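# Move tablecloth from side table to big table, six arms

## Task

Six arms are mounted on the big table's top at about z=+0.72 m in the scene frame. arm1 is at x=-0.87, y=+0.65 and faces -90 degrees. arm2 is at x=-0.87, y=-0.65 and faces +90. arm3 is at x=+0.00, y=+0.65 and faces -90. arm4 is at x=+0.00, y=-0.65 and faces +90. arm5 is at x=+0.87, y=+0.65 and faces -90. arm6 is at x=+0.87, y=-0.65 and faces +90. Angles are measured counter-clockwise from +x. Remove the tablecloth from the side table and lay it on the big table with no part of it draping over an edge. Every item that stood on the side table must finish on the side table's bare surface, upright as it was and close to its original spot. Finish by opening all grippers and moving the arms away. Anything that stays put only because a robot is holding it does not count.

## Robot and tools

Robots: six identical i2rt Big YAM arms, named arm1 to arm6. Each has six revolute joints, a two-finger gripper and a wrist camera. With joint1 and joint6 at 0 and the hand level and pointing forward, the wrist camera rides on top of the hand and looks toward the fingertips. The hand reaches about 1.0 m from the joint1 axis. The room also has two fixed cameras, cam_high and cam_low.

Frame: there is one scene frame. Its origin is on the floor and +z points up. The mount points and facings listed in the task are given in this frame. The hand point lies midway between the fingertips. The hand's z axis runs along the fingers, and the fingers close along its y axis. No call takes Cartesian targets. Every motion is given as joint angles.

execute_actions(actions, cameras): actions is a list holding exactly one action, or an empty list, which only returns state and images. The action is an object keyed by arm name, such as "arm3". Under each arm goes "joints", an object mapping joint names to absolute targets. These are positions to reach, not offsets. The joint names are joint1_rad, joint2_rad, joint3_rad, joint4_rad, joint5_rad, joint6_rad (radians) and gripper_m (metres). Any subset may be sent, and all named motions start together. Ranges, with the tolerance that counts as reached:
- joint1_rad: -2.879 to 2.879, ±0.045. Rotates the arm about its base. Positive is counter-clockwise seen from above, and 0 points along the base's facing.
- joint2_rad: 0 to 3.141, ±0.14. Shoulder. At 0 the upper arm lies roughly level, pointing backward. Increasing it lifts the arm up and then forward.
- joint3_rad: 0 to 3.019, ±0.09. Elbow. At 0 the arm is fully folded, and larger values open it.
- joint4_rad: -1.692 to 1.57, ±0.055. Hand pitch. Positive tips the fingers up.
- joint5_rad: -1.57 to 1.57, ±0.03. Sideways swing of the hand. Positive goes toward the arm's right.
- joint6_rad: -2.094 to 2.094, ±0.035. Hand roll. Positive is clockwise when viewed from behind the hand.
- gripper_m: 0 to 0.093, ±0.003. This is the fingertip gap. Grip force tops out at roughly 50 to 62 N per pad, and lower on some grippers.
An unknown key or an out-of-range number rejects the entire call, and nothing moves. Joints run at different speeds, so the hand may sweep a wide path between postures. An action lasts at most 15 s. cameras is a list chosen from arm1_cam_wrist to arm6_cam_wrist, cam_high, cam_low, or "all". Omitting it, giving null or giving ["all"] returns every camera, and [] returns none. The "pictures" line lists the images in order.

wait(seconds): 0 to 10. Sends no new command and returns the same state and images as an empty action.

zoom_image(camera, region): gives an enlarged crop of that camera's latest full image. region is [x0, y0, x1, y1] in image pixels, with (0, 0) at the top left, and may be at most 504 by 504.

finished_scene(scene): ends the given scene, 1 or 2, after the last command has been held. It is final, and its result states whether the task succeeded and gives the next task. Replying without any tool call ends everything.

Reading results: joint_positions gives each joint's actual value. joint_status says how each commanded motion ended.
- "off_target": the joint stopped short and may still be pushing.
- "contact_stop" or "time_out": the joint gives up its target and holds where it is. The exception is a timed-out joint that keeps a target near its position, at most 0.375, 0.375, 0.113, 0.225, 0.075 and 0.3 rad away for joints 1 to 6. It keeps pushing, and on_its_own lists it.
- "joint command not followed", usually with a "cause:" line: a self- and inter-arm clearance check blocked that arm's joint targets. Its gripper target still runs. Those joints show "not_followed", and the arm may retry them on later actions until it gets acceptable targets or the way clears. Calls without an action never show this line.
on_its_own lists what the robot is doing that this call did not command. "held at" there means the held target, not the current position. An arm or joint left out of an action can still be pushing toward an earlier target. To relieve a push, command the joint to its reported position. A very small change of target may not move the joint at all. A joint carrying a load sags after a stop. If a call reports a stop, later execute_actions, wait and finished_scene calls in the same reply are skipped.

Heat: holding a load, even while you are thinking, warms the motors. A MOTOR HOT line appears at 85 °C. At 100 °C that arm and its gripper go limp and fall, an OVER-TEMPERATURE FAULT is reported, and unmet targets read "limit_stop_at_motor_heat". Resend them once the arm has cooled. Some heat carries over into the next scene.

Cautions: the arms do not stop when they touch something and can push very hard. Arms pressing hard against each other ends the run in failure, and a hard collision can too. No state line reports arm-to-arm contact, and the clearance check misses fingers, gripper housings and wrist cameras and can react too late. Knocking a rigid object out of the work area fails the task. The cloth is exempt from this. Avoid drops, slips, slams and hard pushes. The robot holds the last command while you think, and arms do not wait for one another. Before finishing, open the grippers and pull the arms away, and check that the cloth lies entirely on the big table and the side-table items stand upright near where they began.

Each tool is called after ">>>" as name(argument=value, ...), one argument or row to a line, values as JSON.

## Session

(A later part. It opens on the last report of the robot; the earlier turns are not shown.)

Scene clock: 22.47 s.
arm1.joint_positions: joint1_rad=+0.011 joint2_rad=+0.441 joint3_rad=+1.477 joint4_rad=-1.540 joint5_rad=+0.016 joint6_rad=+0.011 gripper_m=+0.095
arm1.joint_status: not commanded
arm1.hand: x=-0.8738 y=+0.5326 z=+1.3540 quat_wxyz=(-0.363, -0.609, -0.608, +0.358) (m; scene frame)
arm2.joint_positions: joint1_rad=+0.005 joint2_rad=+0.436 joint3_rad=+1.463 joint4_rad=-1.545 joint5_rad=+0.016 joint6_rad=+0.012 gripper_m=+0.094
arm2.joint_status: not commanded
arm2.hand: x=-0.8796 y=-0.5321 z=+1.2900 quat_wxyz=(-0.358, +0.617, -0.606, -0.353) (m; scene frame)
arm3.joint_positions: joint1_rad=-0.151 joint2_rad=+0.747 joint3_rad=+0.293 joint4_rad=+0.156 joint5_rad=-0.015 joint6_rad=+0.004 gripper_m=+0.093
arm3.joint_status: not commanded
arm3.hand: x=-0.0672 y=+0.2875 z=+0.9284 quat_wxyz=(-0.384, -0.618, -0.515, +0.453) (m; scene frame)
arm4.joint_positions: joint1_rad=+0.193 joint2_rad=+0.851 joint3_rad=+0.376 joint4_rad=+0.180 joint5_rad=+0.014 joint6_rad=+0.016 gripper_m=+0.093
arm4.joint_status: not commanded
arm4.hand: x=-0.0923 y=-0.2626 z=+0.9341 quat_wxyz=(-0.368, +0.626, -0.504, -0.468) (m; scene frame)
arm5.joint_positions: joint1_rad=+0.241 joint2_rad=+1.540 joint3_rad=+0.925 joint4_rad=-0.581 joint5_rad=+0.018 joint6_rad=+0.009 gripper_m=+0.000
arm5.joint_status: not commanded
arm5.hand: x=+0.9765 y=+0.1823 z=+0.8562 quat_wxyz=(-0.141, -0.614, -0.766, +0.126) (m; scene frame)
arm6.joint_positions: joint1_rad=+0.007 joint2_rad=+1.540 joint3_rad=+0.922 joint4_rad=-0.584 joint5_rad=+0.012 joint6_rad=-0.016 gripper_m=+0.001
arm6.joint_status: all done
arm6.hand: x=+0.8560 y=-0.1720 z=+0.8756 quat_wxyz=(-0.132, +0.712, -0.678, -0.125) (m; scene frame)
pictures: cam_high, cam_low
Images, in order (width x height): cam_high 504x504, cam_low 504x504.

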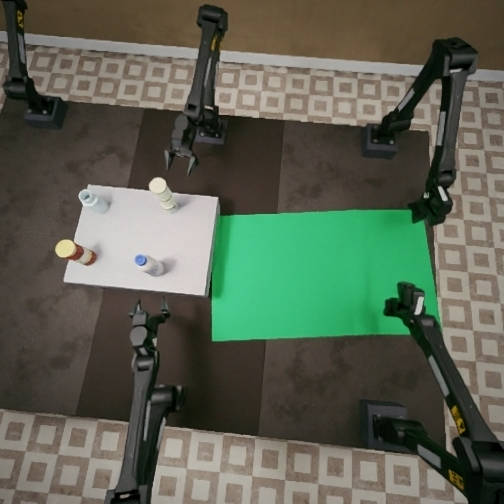

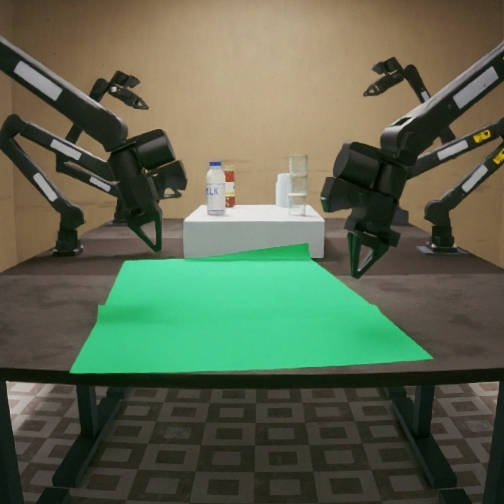

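>>> zoom_image(
  camera="cam_low",
  region=[30,330,190,400],
)

Region (30, 330, 190, 400) of cam_low's 504x504 image, scaled by 3.150, with more detail than that image has; it fills the top 220 rows of this view, and the rest is white.

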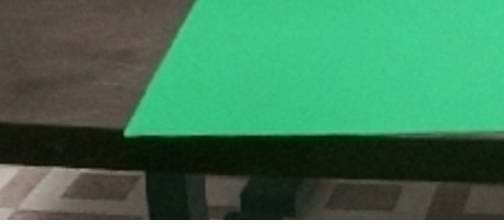

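Still slightly over; push back more.

>>> execute_actions(
  actions=[
    {"arm6":{"joints":{"joint2_rad":2.01}}},
  ],
  cameras=[],
)

>>> execute_actions(
  actions=[
    {"arm6":{"joints":{"joint1_rad":0.15}}},
  ],
  cameras=[],
)

>>> execute_actions(
  actions=[
    {"arm6":{"joints":{"joint2_rad":1.55}}},
  ],
  cameras=["cam_low"],
)

>>> zoom_image(
  camera="cam_low",
  region=[30,200,470,400],
)

Scene clock: 24.00 s.
arm1.joint_positions: joint1_rad=+0.011 joint2_rad=+0.441 joint3_rad=+1.477 joint4_rad=-1.540 joint5_rad=+0.016 joint6_rad=+0.011 gripper_m=+0.095
arm1.joint_status: not commanded
arm1.hand: x=-0.8738 y=+0.5326 z=+1.3540 quat_wxyz=(-0.363, -0.609, -0.608, +0.358) (m; scene frame)
arm2.joint_positions: joint1_rad=+0.005 joint2_rad=+0.436 joint3_rad=+1.463 joint4_rad=-1.545 joint5_rad=+0.016 joint6_rad=+0.012 gripper_m=+0.094
arm2.joint_status: not commanded
arm2.hand: x=-0.8796 y=-0.5321 z=+1.2900 quat_wxyz=(-0.358, +0.617, -0.606, -0.353) (m; scene frame)
arm3.joint_positions: joint1_rad=-0.151 joint2_rad=+0.747 joint3_rad=+0.293 joint4_rad=+0.156 joint5_rad=-0.015 joint6_rad=+0.004 gripper_m=+0.093
arm3.joint_status: not commanded
arm3.hand: x=-0.0672 y=+0.2875 z=+0.9284 quat_wxyz=(-0.384, -0.618, -0.515, +0.453) (m; scene frame)
arm4.joint_positions: joint1_rad=+0.193 joint2_rad=+0.851 joint3_rad=+0.376 joint4_rad=+0.180 joint5_rad=+0.014 joint6_rad=+0.016 gripper_m=+0.093
arm4.joint_status: not commanded
arm4.hand: x=-0.0923 y=-0.2626 z=+0.9341 quat_wxyz=(-0.368, +0.626, -0.504, -0.468) (m; scene frame)
arm5.joint_positions: joint1_rad=+0.241 joint2_rad=+1.540 joint3_rad=+0.925 joint4_rad=-0.581 joint5_rad=+0.018 joint6_rad=+0.009 gripper_m=+0.000
arm5.joint_status: not commanded
arm5.hand: x=+0.9765 y=+0.1823 z=+0.8562 quat_wxyz=(-0.141, -0.614, -0.766, +0.126) (m; scene frame)
arm6.joint_positions: joint1_rad=+0.007 joint2_rad=+1.904 joint3_rad=+0.960 joint4_rad=-0.585 joint5_rad=+0.012 joint6_rad=-0.016 gripper_m=+0.001
arm6.joint_status: all done
arm6.hand: x=+0.8574 y=-0.2065 z=+0.7265 quat_wxyz=(-0.018, +0.724, -0.689, -0.009) (m; scene frame)
pictures: none
No camera images: the call's "cameras" was empty. Leave "cameras" out to get every camera's image.

Scene clock: 24.90 s.
arm1.joint_positions: joint1_rad=+0.011 joint2_rad=+0.441 joint3_rad=+1.477 joint4_rad=-1.540 joint5_rad=+0.016 joint6_rad=+0.011 gripper_m=+0.095
arm1.joint_status: not commanded
arm1.hand: x=-0.8738 y=+0.5326 z=+1.3540 quat_wxyz=(-0.363, -0.609, -0.608, +0.358) (m; scene frame)
arm2.joint_positions: joint1_rad=+0.005 joint2_rad=+0.436 joint3_rad=+1.463 joint4_rad=-1.545 joint5_rad=+0.016 joint6_rad=+0.012 gripper_m=+0.094
arm2.joint_status: not commanded
arm2.hand: x=-0.8796 y=-0.5321 z=+1.2900 quat_wxyz=(-0.358, +0.617, -0.606, -0.353) (m; scene frame)
arm3.joint_positions: joint1_rad=-0.151 joint2_rad=+0.747 joint3_rad=+0.293 joint4_rad=+0.156 joint5_rad=-0.015 joint6_rad=+0.004 gripper_m=+0.093
arm3.joint_status: not commanded
arm3.hand: x=-0.0672 y=+0.2875 z=+0.9284 quat_wxyz=(-0.384, -0.618, -0.515, +0.453) (m; scene frame)
arm4.joint_positions: joint1_rad=+0.193 joint2_rad=+0.851 joint3_rad=+0.376 joint4_rad=+0.180 joint5_rad=+0.014 joint6_rad=+0.016 gripper_m=+0.093
arm4.joint_status: not commanded
arm4.hand: x=-0.0923 y=-0.2626 z=+0.9341 quat_wxyz=(-0.368, +0.626, -0.504, -0.468) (m; scene frame)
arm5.joint_positions: joint1_rad=+0.241 joint2_rad=+1.540 joint3_rad=+0.925 joint4_rad=-0.581 joint5_rad=+0.018 joint6_rad=+0.009 gripper_m=+0.000
arm5.joint_status: not commanded
arm5.hand: x=+0.9765 y=+0.1823 z=+0.8562 quat_wxyz=(-0.141, -0.614, -0.766, +0.126) (m; scene frame)
arm6.joint_positions: joint1_rad=+0.123 joint2_rad=+1.908 joint3_rad=+0.967 joint4_rad=-0.585 joint5_rad=+0.041 joint6_rad=-0.015 gripper_m=+0.001
arm6.joint_status: all done
arm6.hand: x=+0.8107 y=-0.2072 z=+0.7266 quat_wxyz=(-0.029, +0.762, -0.647, -0.002) (m; scene frame)
pictures: none
No camera images: the call's "cameras" was empty. Leave "cameras" out to get every camera's image.

Scene clock: 26.23 s.
arm1.joint_positions: joint1_rad=+0.011 joint2_rad=+0.441 joint3_rad=+1.477 joint4_rad=-1.540 joint5_rad=+0.016 joint6_rad=+0.011 gripper_m=+0.095
arm1.joint_status: not commanded
arm1.hand: x=-0.8738 y=+0.5326 z=+1.3540 quat_wxyz=(-0.363, -0.609, -0.608, +0.358) (m; scene frame)
arm2.joint_positions: joint1_rad=+0.005 joint2_rad=+0.436 joint3_rad=+1.463 joint4_rad=-1.545 joint5_rad=+0.016 joint6_rad=+0.012 gripper_m=+0.094
arm2.joint_status: not commanded
arm2.hand: x=-0.8796 y=-0.5321 z=+1.2900 quat_wxyz=(-0.358, +0.617, -0.606, -0.353) (m; scene frame)
arm3.joint_positions: joint1_rad=-0.151 joint2_rad=+0.747 joint3_rad=+0.293 joint4_rad=+0.156 joint5_rad=-0.015 joint6_rad=+0.004 gripper_m=+0.093
arm3.joint_status: not commanded
arm3.hand: x=-0.0672 y=+0.2875 z=+0.9284 quat_wxyz=(-0.384, -0.618, -0.515, +0.453) (m; scene frame)
arm4.joint_positions: joint1_rad=+0.193 joint2_rad=+0.851 joint3_rad=+0.376 joint4_rad=+0.180 joint5_rad=+0.014 joint6_rad=+0.016 gripper_m=+0.093
arm4.joint_status: not commanded
arm4.hand: x=-0.0923 y=-0.2626 z=+0.9341 quat_wxyz=(-0.368, +0.626, -0.504, -0.468) (m; scene frame)
arm5.joint_positions: joint1_rad=+0.241 joint2_rad=+1.540 joint3_rad=+0.925 joint4_rad=-0.581 joint5_rad=+0.018 joint6_rad=+0.009 gripper_m=+0.000
arm5.joint_status: not commanded
arm5.hand: x=+0.9765 y=+0.1823 z=+0.8562 quat_wxyz=(-0.141, -0.614, -0.766, +0.126) (m; scene frame)
arm6.joint_positions: joint1_rad=+0.144 joint2_rad=+1.540 joint3_rad=+0.922 joint4_rad=-0.583 joint5_rad=+0.013 joint6_rad=-0.015 gripper_m=+0.001
arm6.joint_status: all done
arm6.hand: x=+0.7909 y=-0.1781 z=+0.8758 quat_wxyz=(-0.123, +0.756, -0.628, -0.134) (m; scene frame)
pictures: cam_low
Images, in order (width x height): cam_low 504x504.

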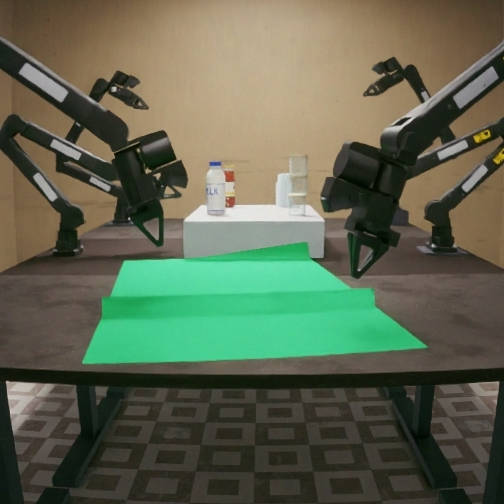

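Region (30, 200, 470, 400) of cam_low's 504x504 image, scaled by 1.145, with more detail than that image has; it fills the top 229 rows of this view, and the rest is white.

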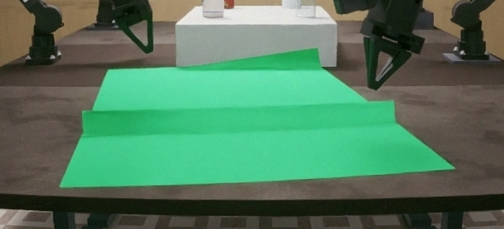

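>>> finished_scene(
  scene=2,
)

The scene is finished: the task was done.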